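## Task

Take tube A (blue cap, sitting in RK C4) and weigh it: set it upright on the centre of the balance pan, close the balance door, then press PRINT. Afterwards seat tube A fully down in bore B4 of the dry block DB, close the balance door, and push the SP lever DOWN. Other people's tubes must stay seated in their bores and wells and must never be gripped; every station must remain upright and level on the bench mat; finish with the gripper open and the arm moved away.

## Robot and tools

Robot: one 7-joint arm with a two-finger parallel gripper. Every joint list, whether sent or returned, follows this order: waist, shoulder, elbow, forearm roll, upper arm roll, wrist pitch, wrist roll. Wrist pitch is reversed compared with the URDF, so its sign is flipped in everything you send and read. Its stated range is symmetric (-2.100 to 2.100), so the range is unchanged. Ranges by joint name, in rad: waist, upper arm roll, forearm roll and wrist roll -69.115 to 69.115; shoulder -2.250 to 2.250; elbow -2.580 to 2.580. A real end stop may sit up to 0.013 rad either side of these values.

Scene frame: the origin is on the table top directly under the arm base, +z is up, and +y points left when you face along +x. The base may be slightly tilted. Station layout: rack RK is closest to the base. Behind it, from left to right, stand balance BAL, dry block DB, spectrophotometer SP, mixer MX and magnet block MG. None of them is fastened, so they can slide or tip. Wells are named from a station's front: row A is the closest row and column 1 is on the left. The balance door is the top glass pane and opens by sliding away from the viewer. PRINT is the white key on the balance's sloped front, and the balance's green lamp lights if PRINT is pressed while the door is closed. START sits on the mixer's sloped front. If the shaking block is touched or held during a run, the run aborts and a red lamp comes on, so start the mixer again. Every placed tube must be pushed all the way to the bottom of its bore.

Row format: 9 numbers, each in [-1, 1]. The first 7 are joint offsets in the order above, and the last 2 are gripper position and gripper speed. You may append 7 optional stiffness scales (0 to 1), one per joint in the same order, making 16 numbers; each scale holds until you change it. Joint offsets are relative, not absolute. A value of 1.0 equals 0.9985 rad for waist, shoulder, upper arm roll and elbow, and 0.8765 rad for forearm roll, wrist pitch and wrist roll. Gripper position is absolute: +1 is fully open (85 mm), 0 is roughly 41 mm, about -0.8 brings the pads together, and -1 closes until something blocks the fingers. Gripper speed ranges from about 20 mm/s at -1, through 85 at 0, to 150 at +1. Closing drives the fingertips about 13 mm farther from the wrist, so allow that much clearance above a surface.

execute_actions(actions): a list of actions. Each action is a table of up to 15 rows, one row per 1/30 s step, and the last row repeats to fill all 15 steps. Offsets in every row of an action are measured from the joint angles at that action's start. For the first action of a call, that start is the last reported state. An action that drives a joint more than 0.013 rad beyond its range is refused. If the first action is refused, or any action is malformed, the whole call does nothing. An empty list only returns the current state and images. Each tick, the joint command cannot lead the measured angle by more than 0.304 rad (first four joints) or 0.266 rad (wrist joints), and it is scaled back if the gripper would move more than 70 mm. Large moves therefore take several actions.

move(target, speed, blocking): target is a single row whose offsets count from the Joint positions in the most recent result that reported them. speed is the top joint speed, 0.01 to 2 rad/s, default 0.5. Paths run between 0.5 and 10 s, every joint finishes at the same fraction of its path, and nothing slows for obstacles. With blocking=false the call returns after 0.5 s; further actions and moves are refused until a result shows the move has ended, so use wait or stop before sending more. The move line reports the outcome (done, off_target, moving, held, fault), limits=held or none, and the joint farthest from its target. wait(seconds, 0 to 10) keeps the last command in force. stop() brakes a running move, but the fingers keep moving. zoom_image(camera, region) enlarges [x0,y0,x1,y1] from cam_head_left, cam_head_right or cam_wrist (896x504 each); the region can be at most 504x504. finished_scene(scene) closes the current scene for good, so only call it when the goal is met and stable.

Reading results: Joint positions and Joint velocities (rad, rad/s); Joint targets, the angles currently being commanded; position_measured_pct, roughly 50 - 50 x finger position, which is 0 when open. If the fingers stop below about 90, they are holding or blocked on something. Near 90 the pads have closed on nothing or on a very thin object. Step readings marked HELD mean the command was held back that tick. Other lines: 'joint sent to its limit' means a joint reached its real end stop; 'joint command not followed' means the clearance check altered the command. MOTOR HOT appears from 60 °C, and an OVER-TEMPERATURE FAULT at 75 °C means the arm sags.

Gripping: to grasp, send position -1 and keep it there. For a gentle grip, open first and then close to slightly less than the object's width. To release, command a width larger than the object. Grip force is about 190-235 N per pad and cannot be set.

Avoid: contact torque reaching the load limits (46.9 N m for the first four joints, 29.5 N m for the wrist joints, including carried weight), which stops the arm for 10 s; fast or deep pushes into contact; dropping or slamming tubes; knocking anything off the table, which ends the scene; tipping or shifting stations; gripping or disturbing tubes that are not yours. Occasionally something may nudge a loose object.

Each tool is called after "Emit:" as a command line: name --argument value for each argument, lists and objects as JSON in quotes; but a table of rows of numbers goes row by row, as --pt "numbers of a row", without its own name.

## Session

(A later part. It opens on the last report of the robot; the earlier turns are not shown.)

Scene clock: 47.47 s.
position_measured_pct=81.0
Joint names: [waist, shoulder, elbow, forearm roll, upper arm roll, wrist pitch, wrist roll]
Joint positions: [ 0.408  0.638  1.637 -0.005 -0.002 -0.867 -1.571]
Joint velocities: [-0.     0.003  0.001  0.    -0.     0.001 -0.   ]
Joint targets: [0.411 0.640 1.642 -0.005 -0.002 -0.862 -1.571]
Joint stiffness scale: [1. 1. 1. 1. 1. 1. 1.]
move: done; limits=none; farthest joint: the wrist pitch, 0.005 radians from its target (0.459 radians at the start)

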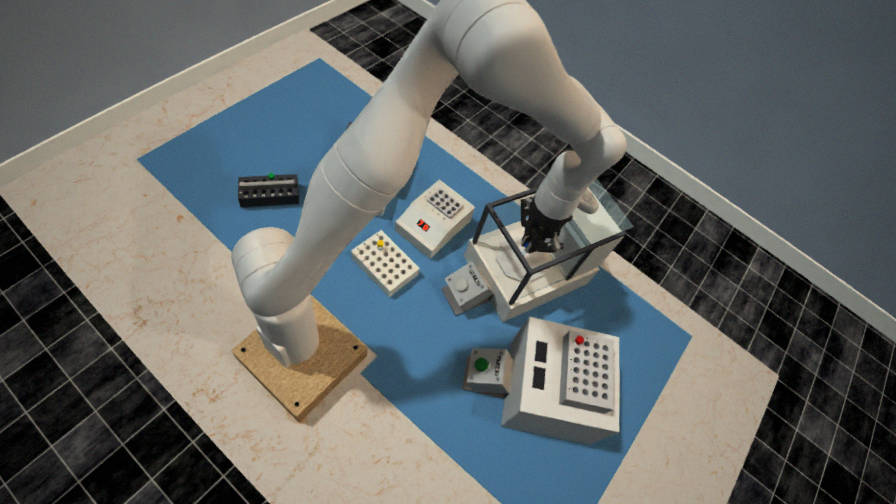

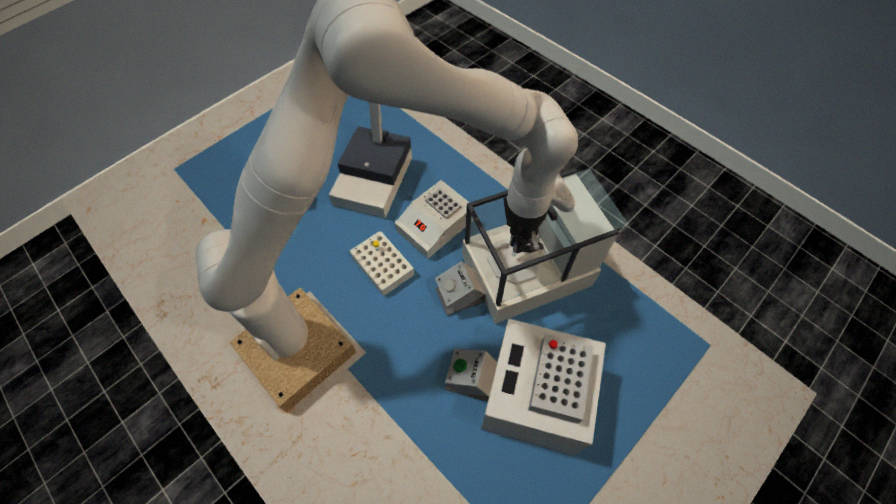

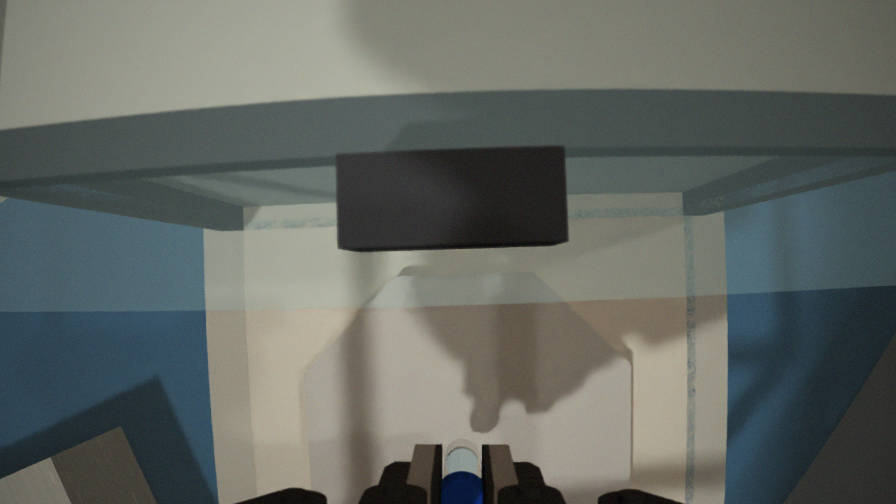

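Emit:
move --target '[0,0.024,0,0,0,0.024,0,-0.68,0]' --speed 0.02

Scene clock: 53.93 s.
position_measured_pct=81.0
Joint names: [waist, shoulder, elbow, forearm roll, upper arm roll, wrist pitch, wrist roll]
Joint positions: [ 0.408  0.659  1.637 -0.005 -0.002 -0.851 -1.571]
Joint velocities: [-0.001  0.003 -0.    -0.     0.001  0.     0.   ]
Joint targets: [0.408 0.662 1.637 -0.005 -0.002 -0.846 -1.571]
Joint stiffness scale: [1. 1. 1. 1. 1. 1. 1.]
move: done; limits=none; farthest joint: the wrist pitch, 0.005 radians from its target (0.021 radians at the start)

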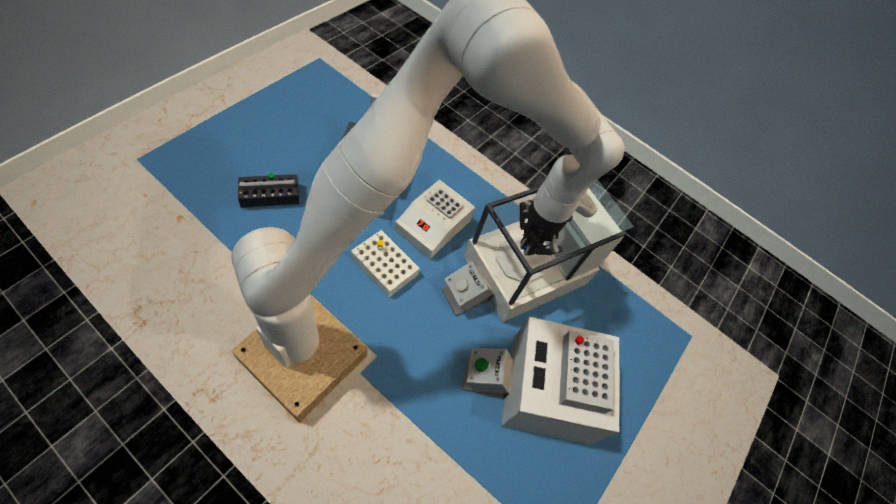

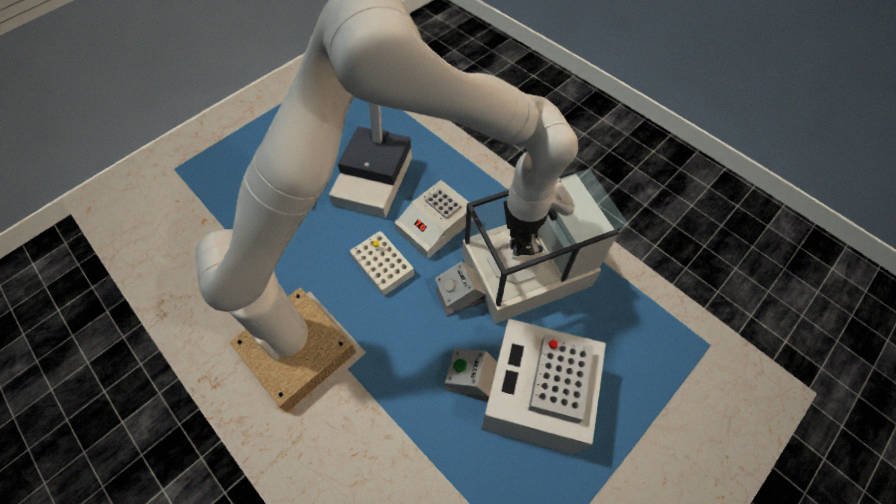

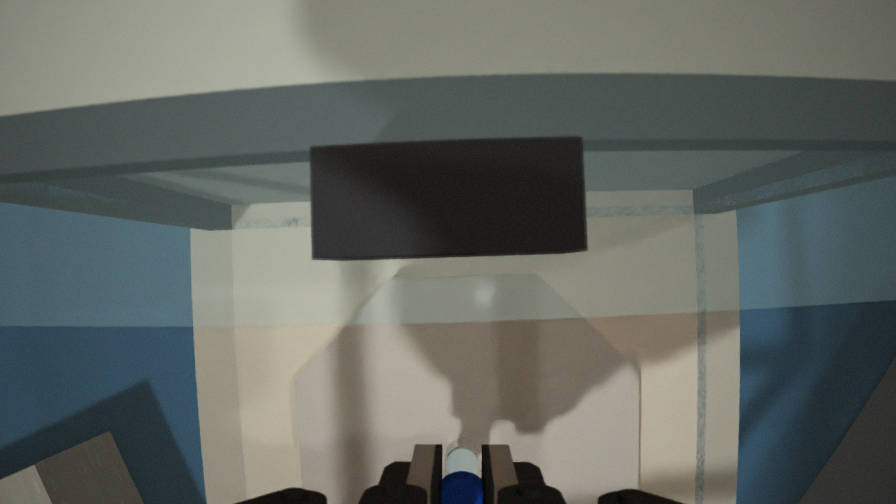

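Emit:
move --target '[0,0.012,0,0,0,0.012,0,-0.68,0]' --speed 0.015

Scene clock: 57.43 s.
position_measured_pct=81.0
Joint names: [waist, shoulder, elbow, forearm roll, upper arm roll, wrist pitch, wrist roll]
Joint positions: [ 0.408  0.664  1.637 -0.005 -0.002 -0.848 -1.571]
Joint velocities: [ 0.     0.001 -0.     0.    -0.     0.001 -0.   ]
Joint targets: [0.408 0.671 1.637 -0.005 -0.002 -0.840 -1.571]
Joint stiffness scale: [1. 1. 1. 1. 1. 1. 1.]
move: done; limits=none; farthest joint: the wrist pitch, 0.008 radians from its target (0.010 radians at the start)

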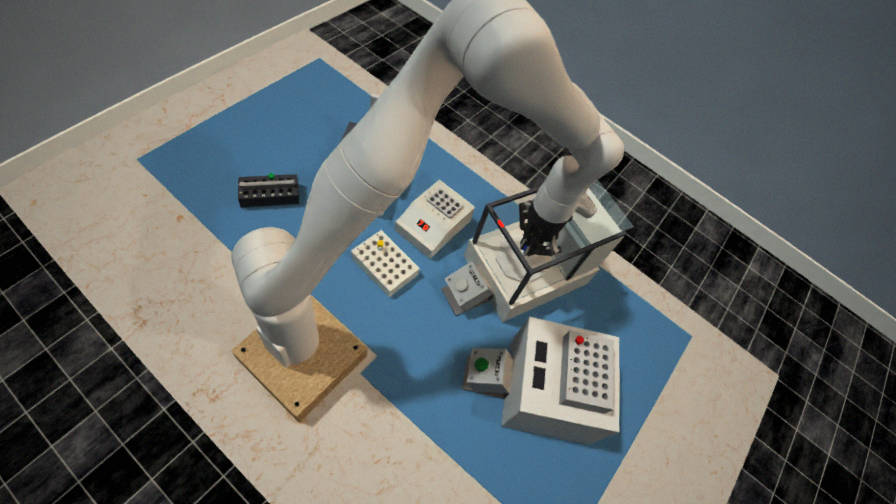

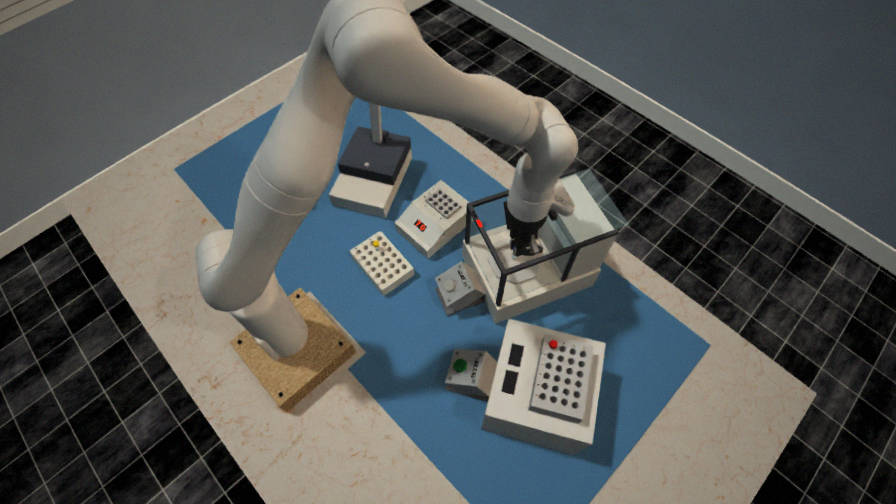

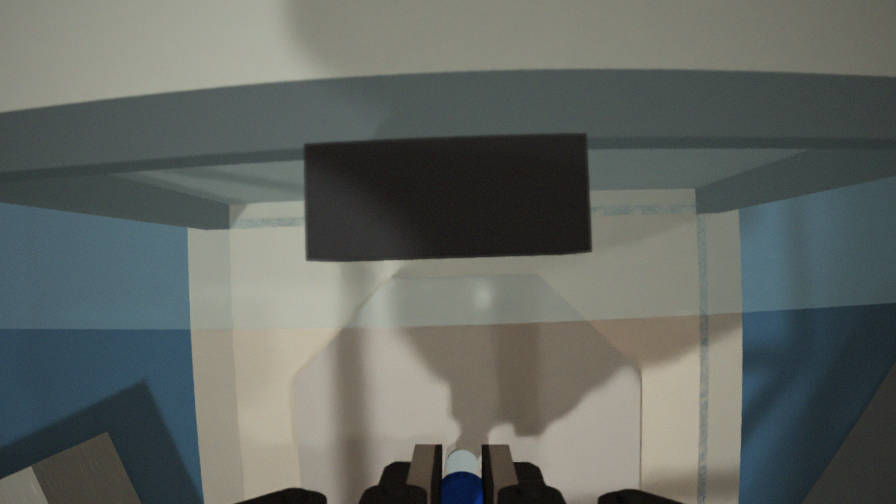

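Emit:
move --target '[0,0,0,0,0,0,0,-0.3,0]'

Emit:
move --target '[0,-0.208,-0.272,0,0,-0.54,0,-0.3,0]' --speed 0.3

Scene clock: 70.97 s.
position_measured_pct=65.1
Joint names: [waist, shoulder, elbow, forearm roll, upper arm roll, wrist pitch, wrist roll]
Joint positions: [ 0.408  0.664  1.637 -0.005 -0.002 -0.848 -1.571]
Joint velocities: [ 0.001 -0.001  0.     0.    -0.    -0.     0.   ]
Joint targets: [0.408 0.664 1.637 -0.005 -0.002 -0.848 -1.571]
Joint stiffness scale: [1. 1. 1. 1. 1. 1. 1.]
move: done; limits=none; farthest joint: the waist, 0.000 radians from its target (0.000 radians at the start)

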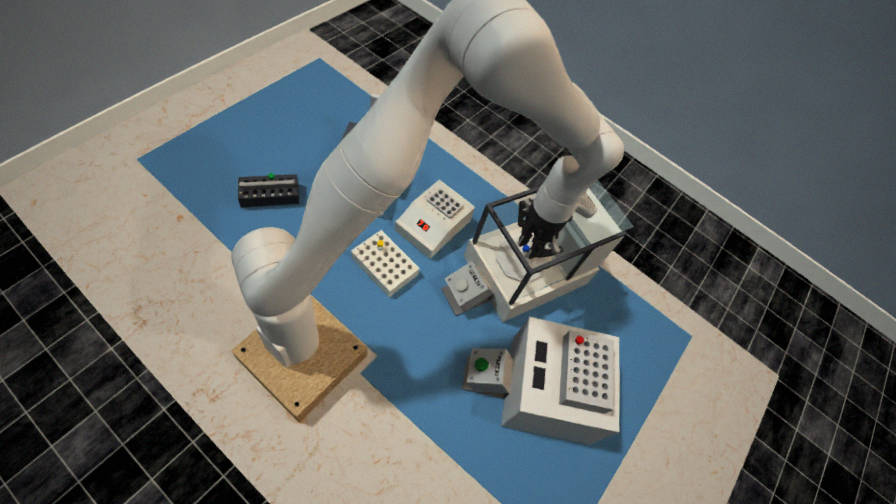

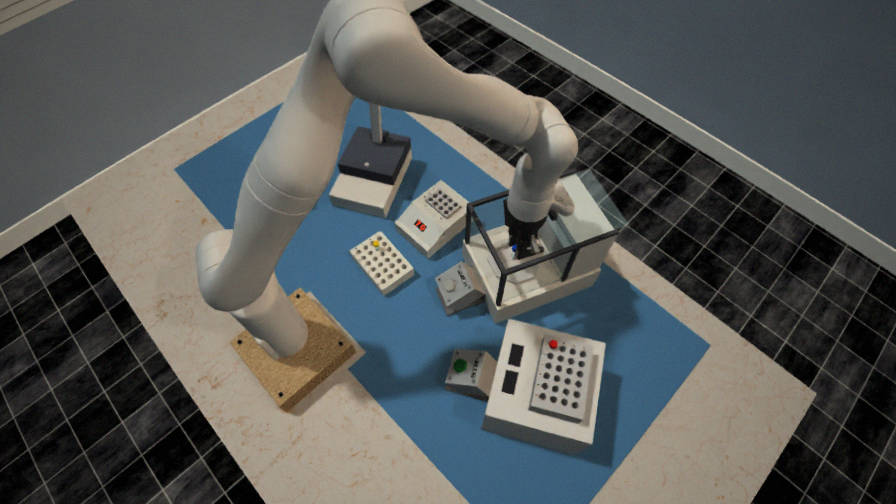

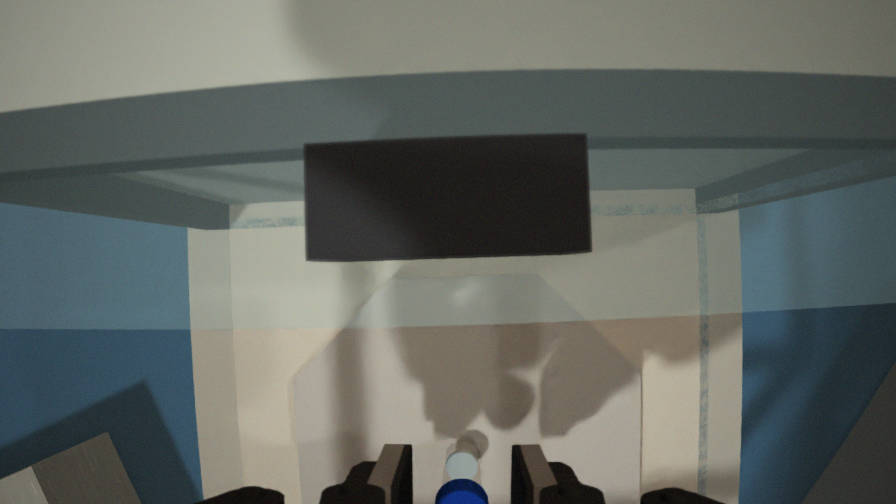

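Scene clock: 73.03 s.
position_measured_pct=65.1
Joint names: [waist, shoulder, elbow, forearm roll, upper arm roll, wrist pitch, wrist roll]
Joint positions: [ 0.408  0.458  1.37  -0.005 -0.002 -1.316 -1.571]
Joint velocities: [-0.001 -0.003 -0.    -0.001 -0.    -0.001  0.001]
Joint targets: [0.408 0.456 1.366 -0.005 -0.002 -1.321 -1.571]
Joint stiffness scale: [1. 1. 1. 1. 1. 1. 1.]
move: done; limits=none; farthest joint: the elbow, 0.005 radians from its target (0.272 radians at the start)

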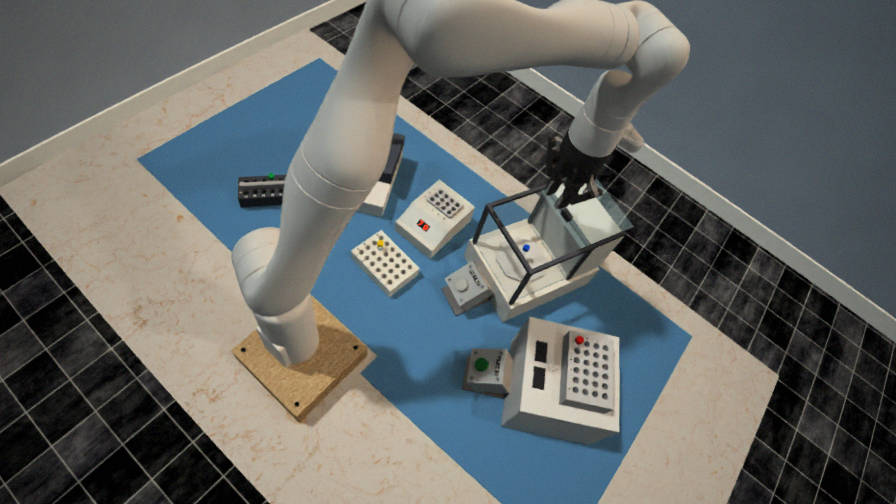

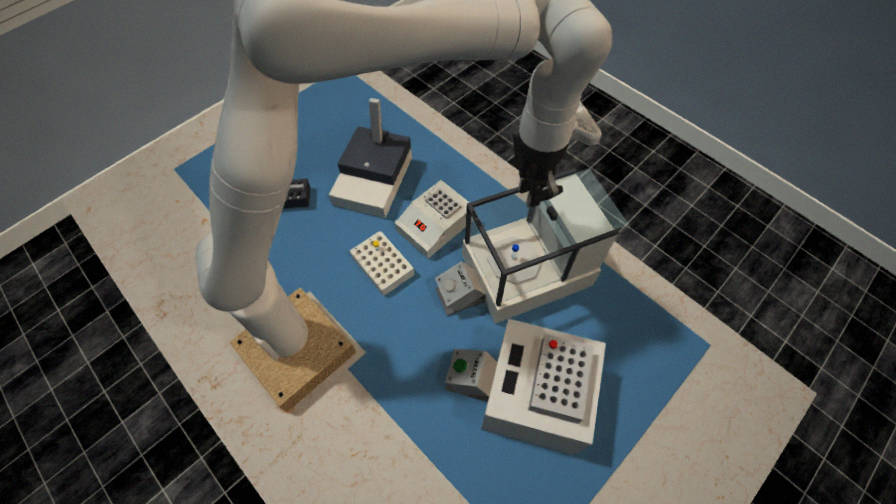

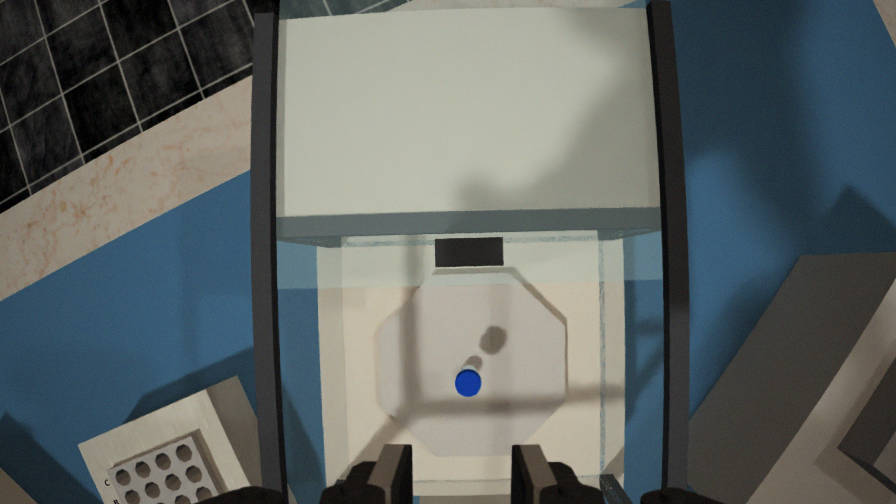

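Emit:
move --target '[0,0.17,-0.168,0,0,0.007,0,0,0]' --speed 0.3

Emit:
move --target '[0,0.03,0.073,0,0,0.114,0,0,0]' --speed 0.15

Emit:
move --target '[0,0,0,0,0,0,0,-0.4,-0.5]'

Scene clock: 80.63 s.
position_measured_pct=50.0
Joint names: [waist, shoulder, elbow, forearm roll, upper arm roll, wrist pitch, wrist roll]
Joint positions: [ 0.408  0.626  1.208 -0.005 -0.002 -1.315 -1.571]
Joint velocities: [-0.     0.003 -0.    -0.     0.    -0.     0.   ]
Joint targets: [0.408 0.628 1.203 -0.005 -0.002 -1.310 -1.571]
Joint stiffness scale: [1. 1. 1. 1. 1. 1. 1.]
move: done; limits=none; farthest joint: the elbow, 0.005 radians from its target (0.168 radians at the start)

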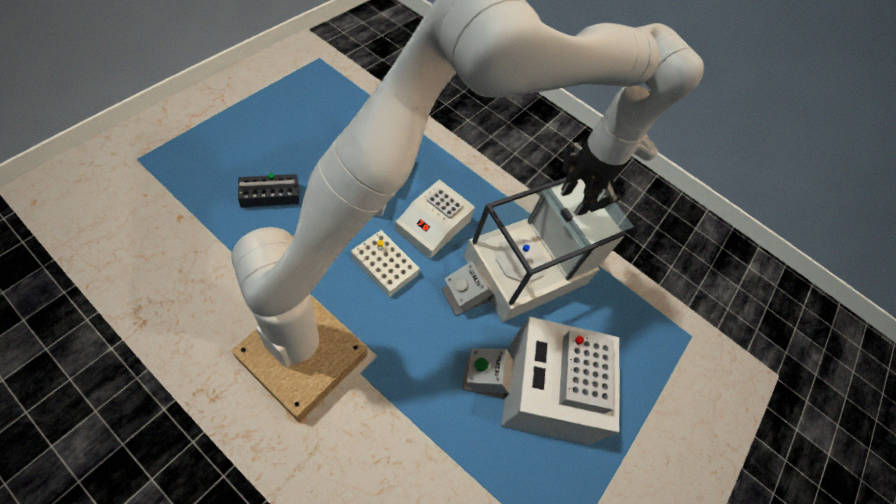

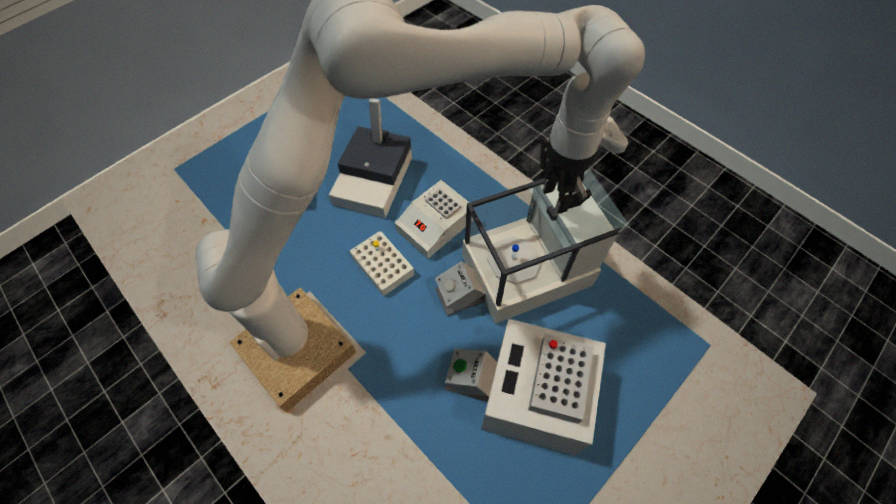

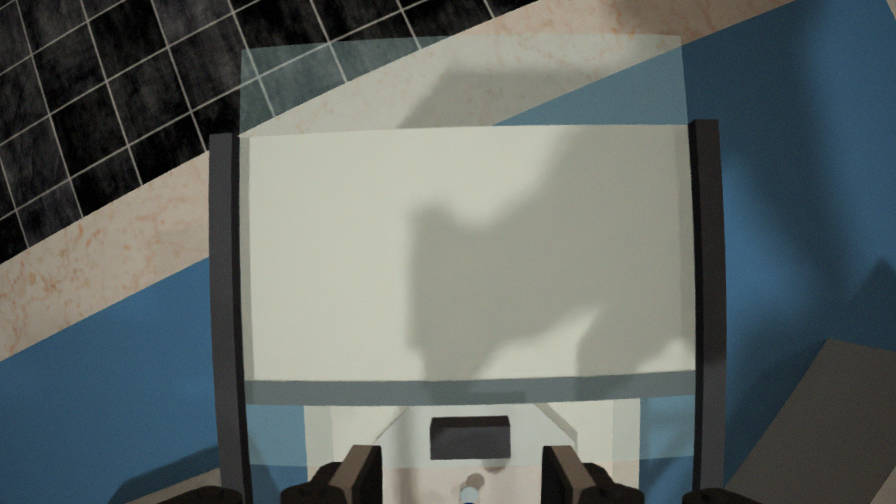

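Scene clock: 81.63 s.
position_measured_pct=50.0
Joint names: [waist, shoulder, elbow, forearm roll, upper arm roll, wrist pitch, wrist roll]
Joint positions: [ 0.408  0.653  1.276 -0.005 -0.002 -1.22  -1.571]
Joint velocities: [ 0.     0.001  0.001 -0.    -0.001  0.001  0.   ]
Joint targets: [0.408 0.656 1.281 -0.005 -0.002 -1.215 -1.571]
Joint stiffness scale: [1. 1. 1. 1. 1. 1. 1.]
move: done; limits=none; farthest joint: the elbow, 0.005 radians from its target (0.073 radians at the start)

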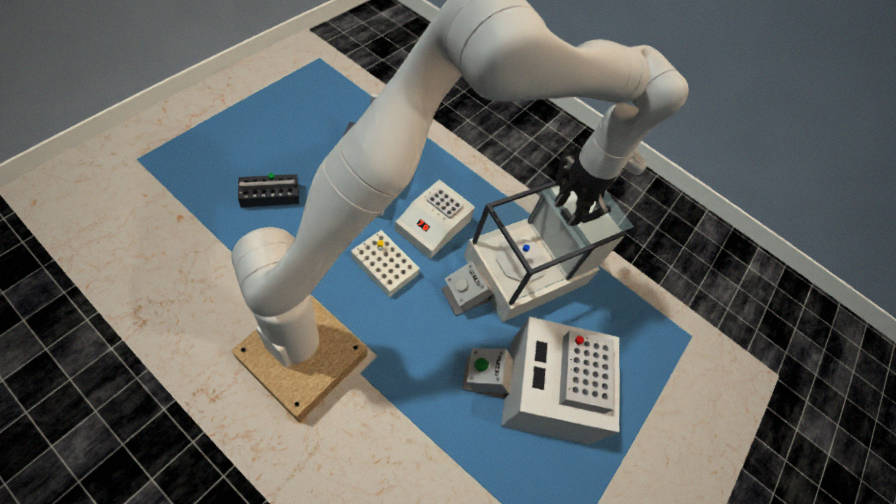

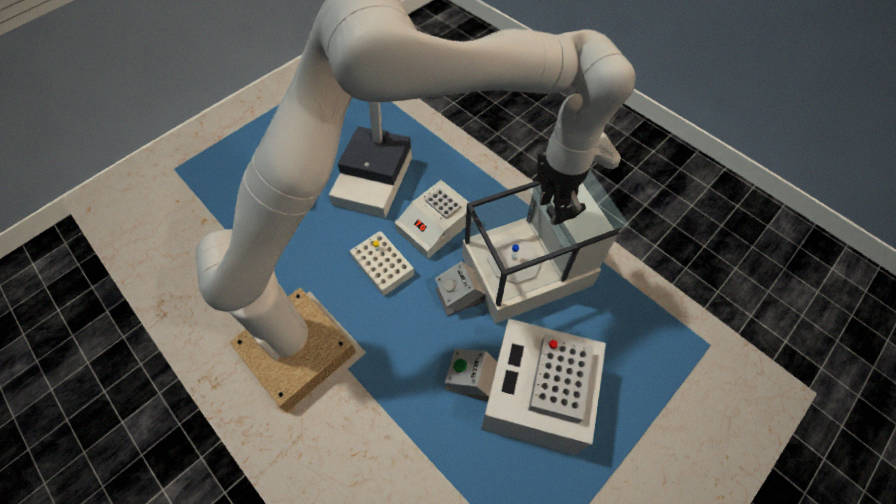

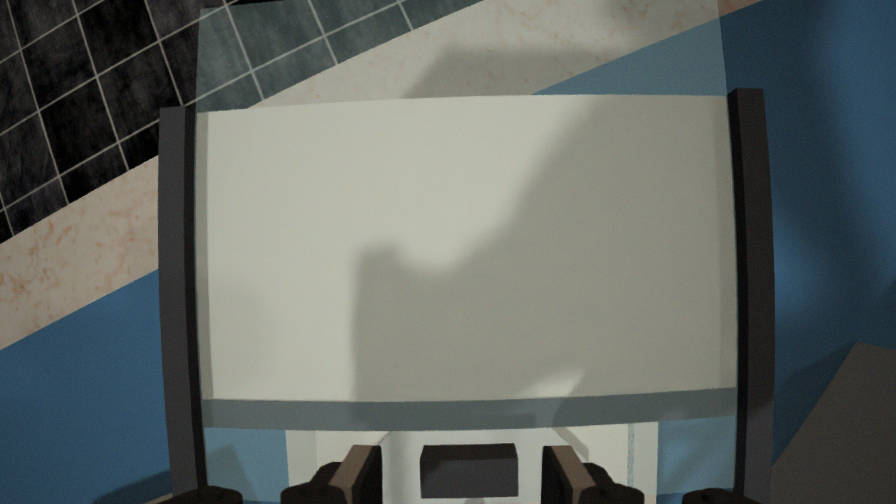

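Scene clock: 82.23 s.
position_measured_pct=67.9
Joint names: [waist, shoulder, elbow, forearm roll, upper arm roll, wrist pitch, wrist roll]
Joint positions: [ 0.409  0.653  1.276 -0.004 -0.001 -1.22  -1.571]
Joint velocities: [ 0.     0.     0.    -0.     0.001 -0.001 -0.   ]
Joint targets: [0.408 0.653 1.276 -0.005 -0.002 -1.220 -1.571]
Joint stiffness scale: [1. 1. 1. 1. 1. 1. 1.]
move: done; limits=none; farthest joint: the waist, 0.001 radians from its target (0.000 radians at the start)

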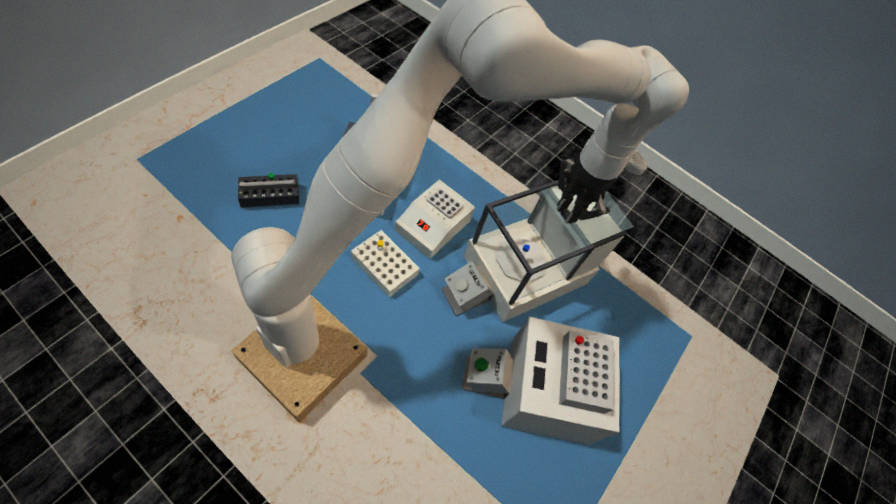

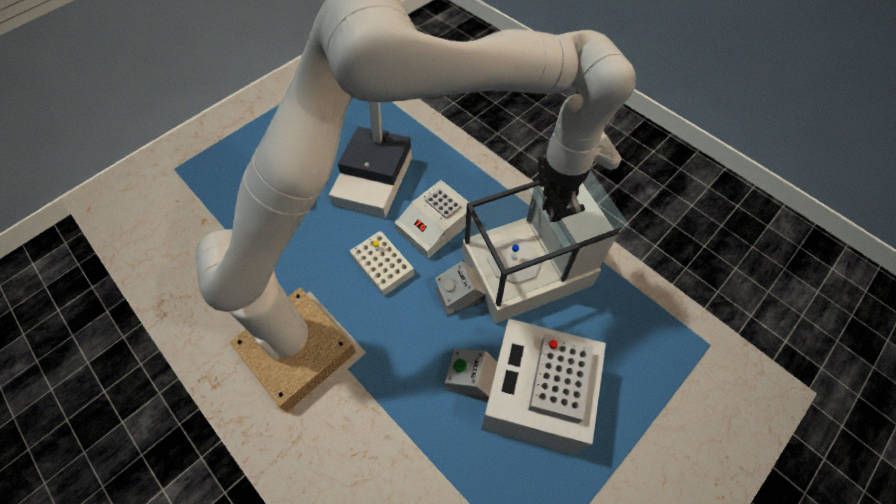

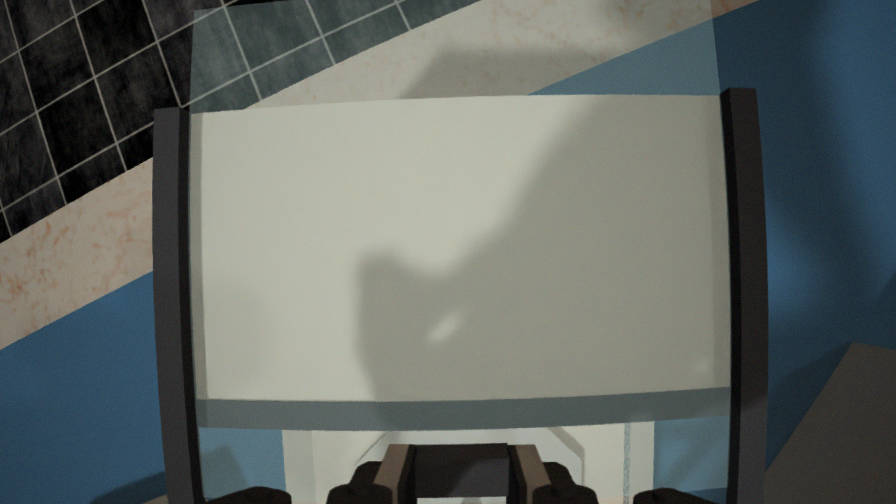

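Emit:
move --target '[0.004,-0.137,0.244,0,0,0.126,0,-0.4,0]' --speed 0.15

Emit:
move --target '[0.004,-0.128,0.214,0,0,0.103,0,-0.4,0]' --speed 0.12

Scene clock: 90.43 s.
position_measured_pct=67.9
Joint names: [waist, shoulder, elbow, forearm roll, upper arm roll, wrist pitch, wrist roll]
Joint positions: [ 0.411  0.522  1.516 -0.004 -0.001 -1.114 -1.571]
Joint velocities: [-0.    -0.001  0.002  0.001 -0.     0.001 -0.   ]
Joint targets: [0.413 0.516 1.519 -0.004 -0.001 -1.109 -1.571]
Joint stiffness scale: [1. 1. 1. 1. 1. 1. 1.]
move: done; limits=none; farthest joint: the shoulder, 0.006 radians from its target (0.137 radians at the start)

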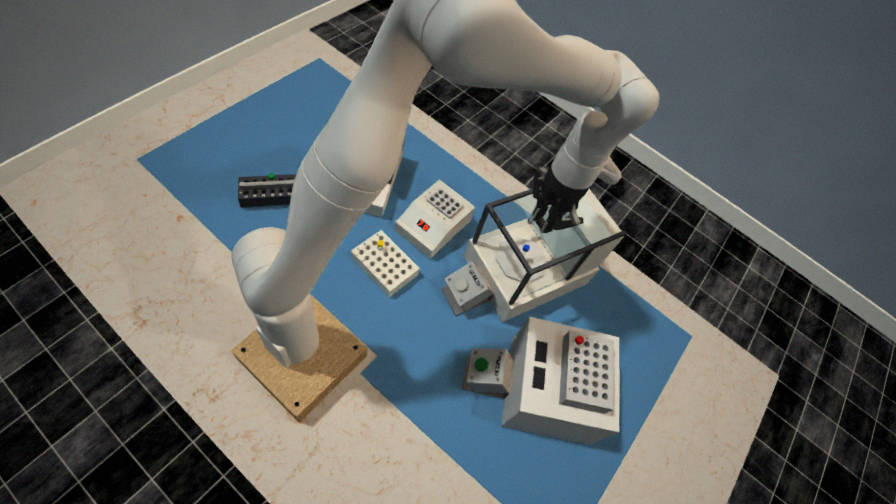

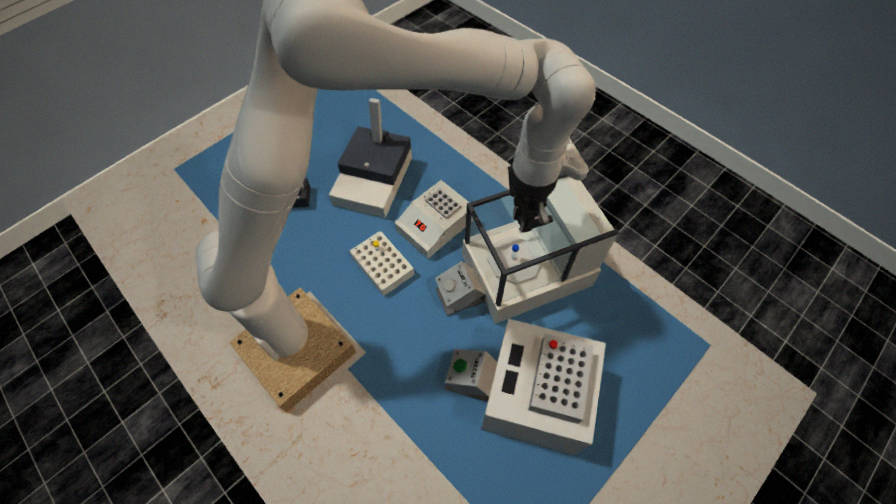

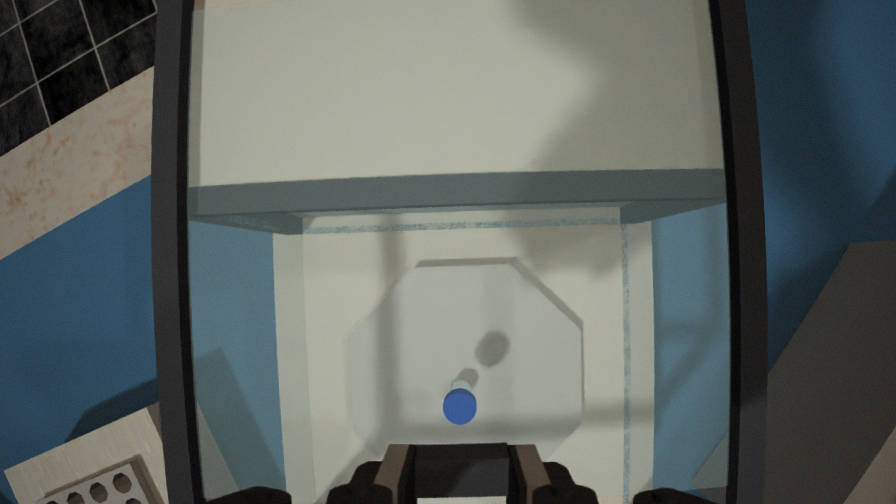

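Scene clock: 92.60 s.
position_measured_pct=67.9
Joint names: [waist, shoulder, elbow, forearm roll, upper arm roll, wrist pitch, wrist roll]
Joint positions: [ 0.413  0.4    1.726 -0.004 -0.001 -1.026 -1.571]
Joint velocities: [ 0.001 -0.002  0.001  0.001 -0.     0.002  0.001]
Joint targets: [0.415 0.394 1.730 -0.004 -0.001 -1.024 -1.571]
Joint stiffness scale: [1. 1. 1. 1. 1. 1. 1.]
move: done; limits=none; farthest joint: the shoulder, 0.006 radians from its target (0.128 radians at the start)

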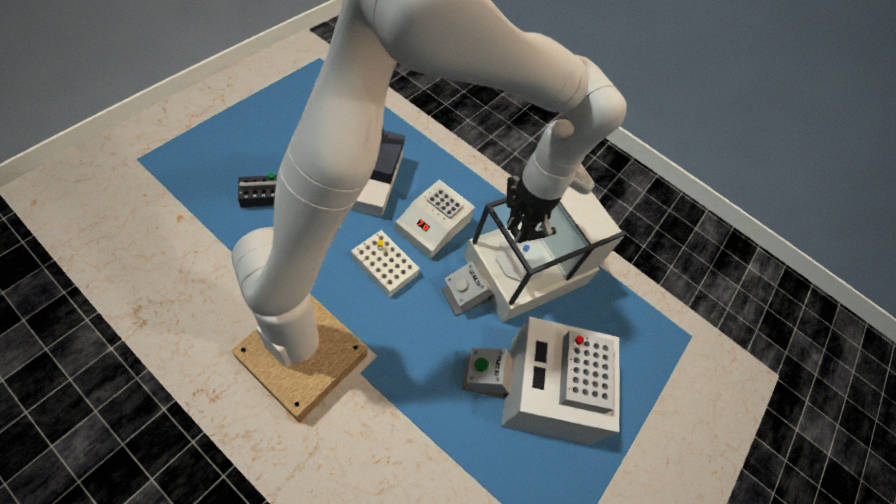

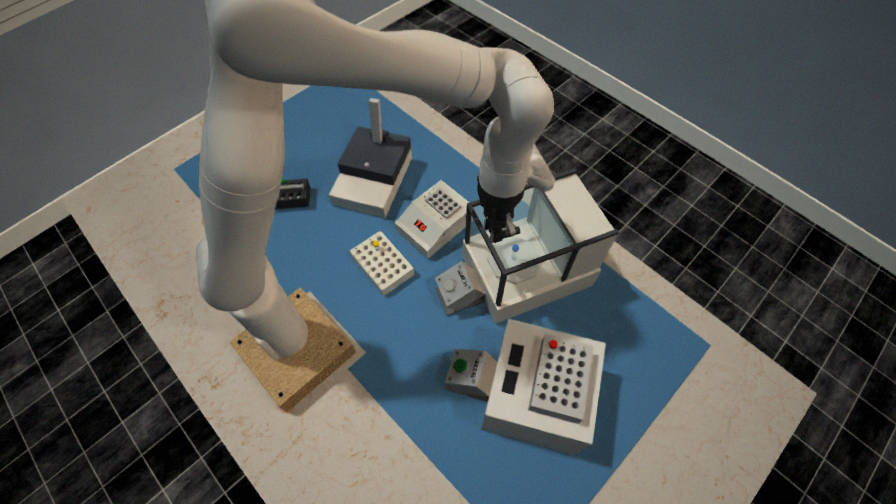

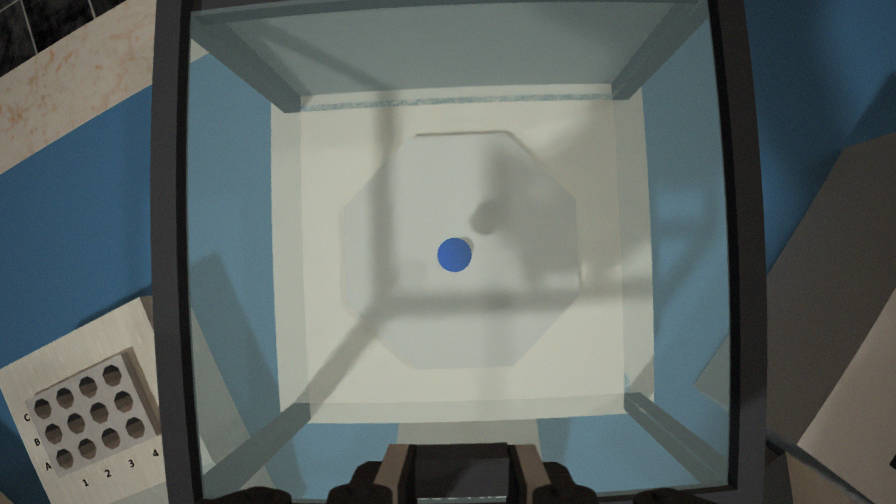

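Pull ~12 mm more to find the stop.

Emit:
move --target '[0,-0.033,0.045,0,0,0.014,0,-0.4,0]' --speed 0.04

Scene clock: 95.70 s.
position_measured_pct=67.9
Joint names: [waist, shoulder, elbow, forearm roll, upper arm roll, wrist pitch, wrist roll]
Joint positions: [ 0.413  0.364  1.758 -0.004 -0.001 -0.996 -1.571]
Joint velocities: [ 0.    -0.003  0.     0.     0.001  0.006  0.   ]
Joint targets: [0.413 0.367 1.771 -0.004 -0.001 -1.014 -1.571]
Joint stiffness scale: [1. 1. 1. 1. 1. 1. 1.]
move: off_target; limits=none; farthest joint: the wrist pitch, 0.018 radians from its target (0.012 radians at the start)

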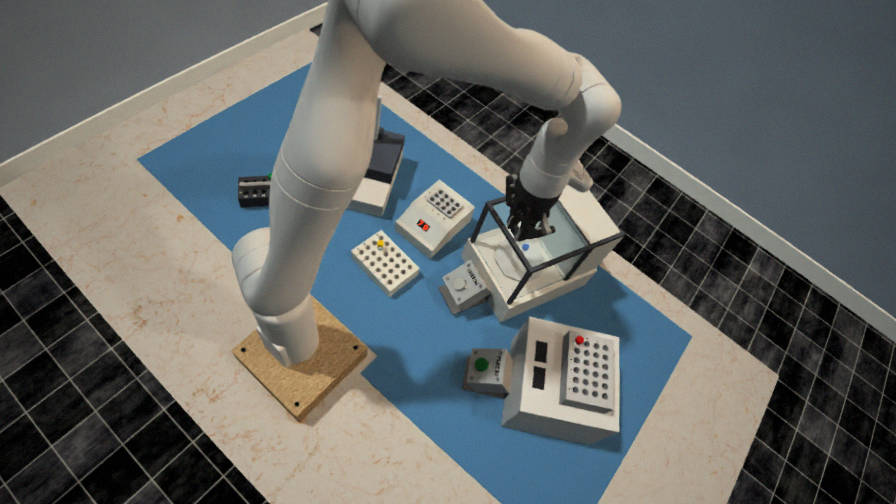

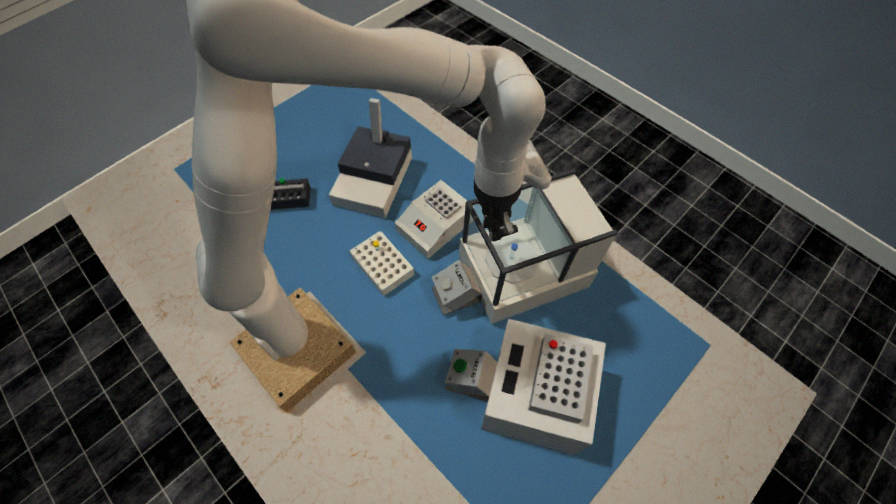

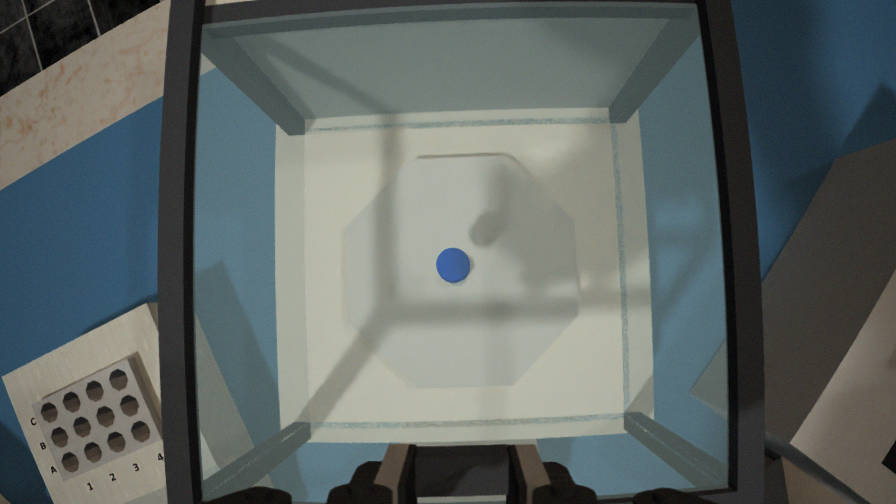

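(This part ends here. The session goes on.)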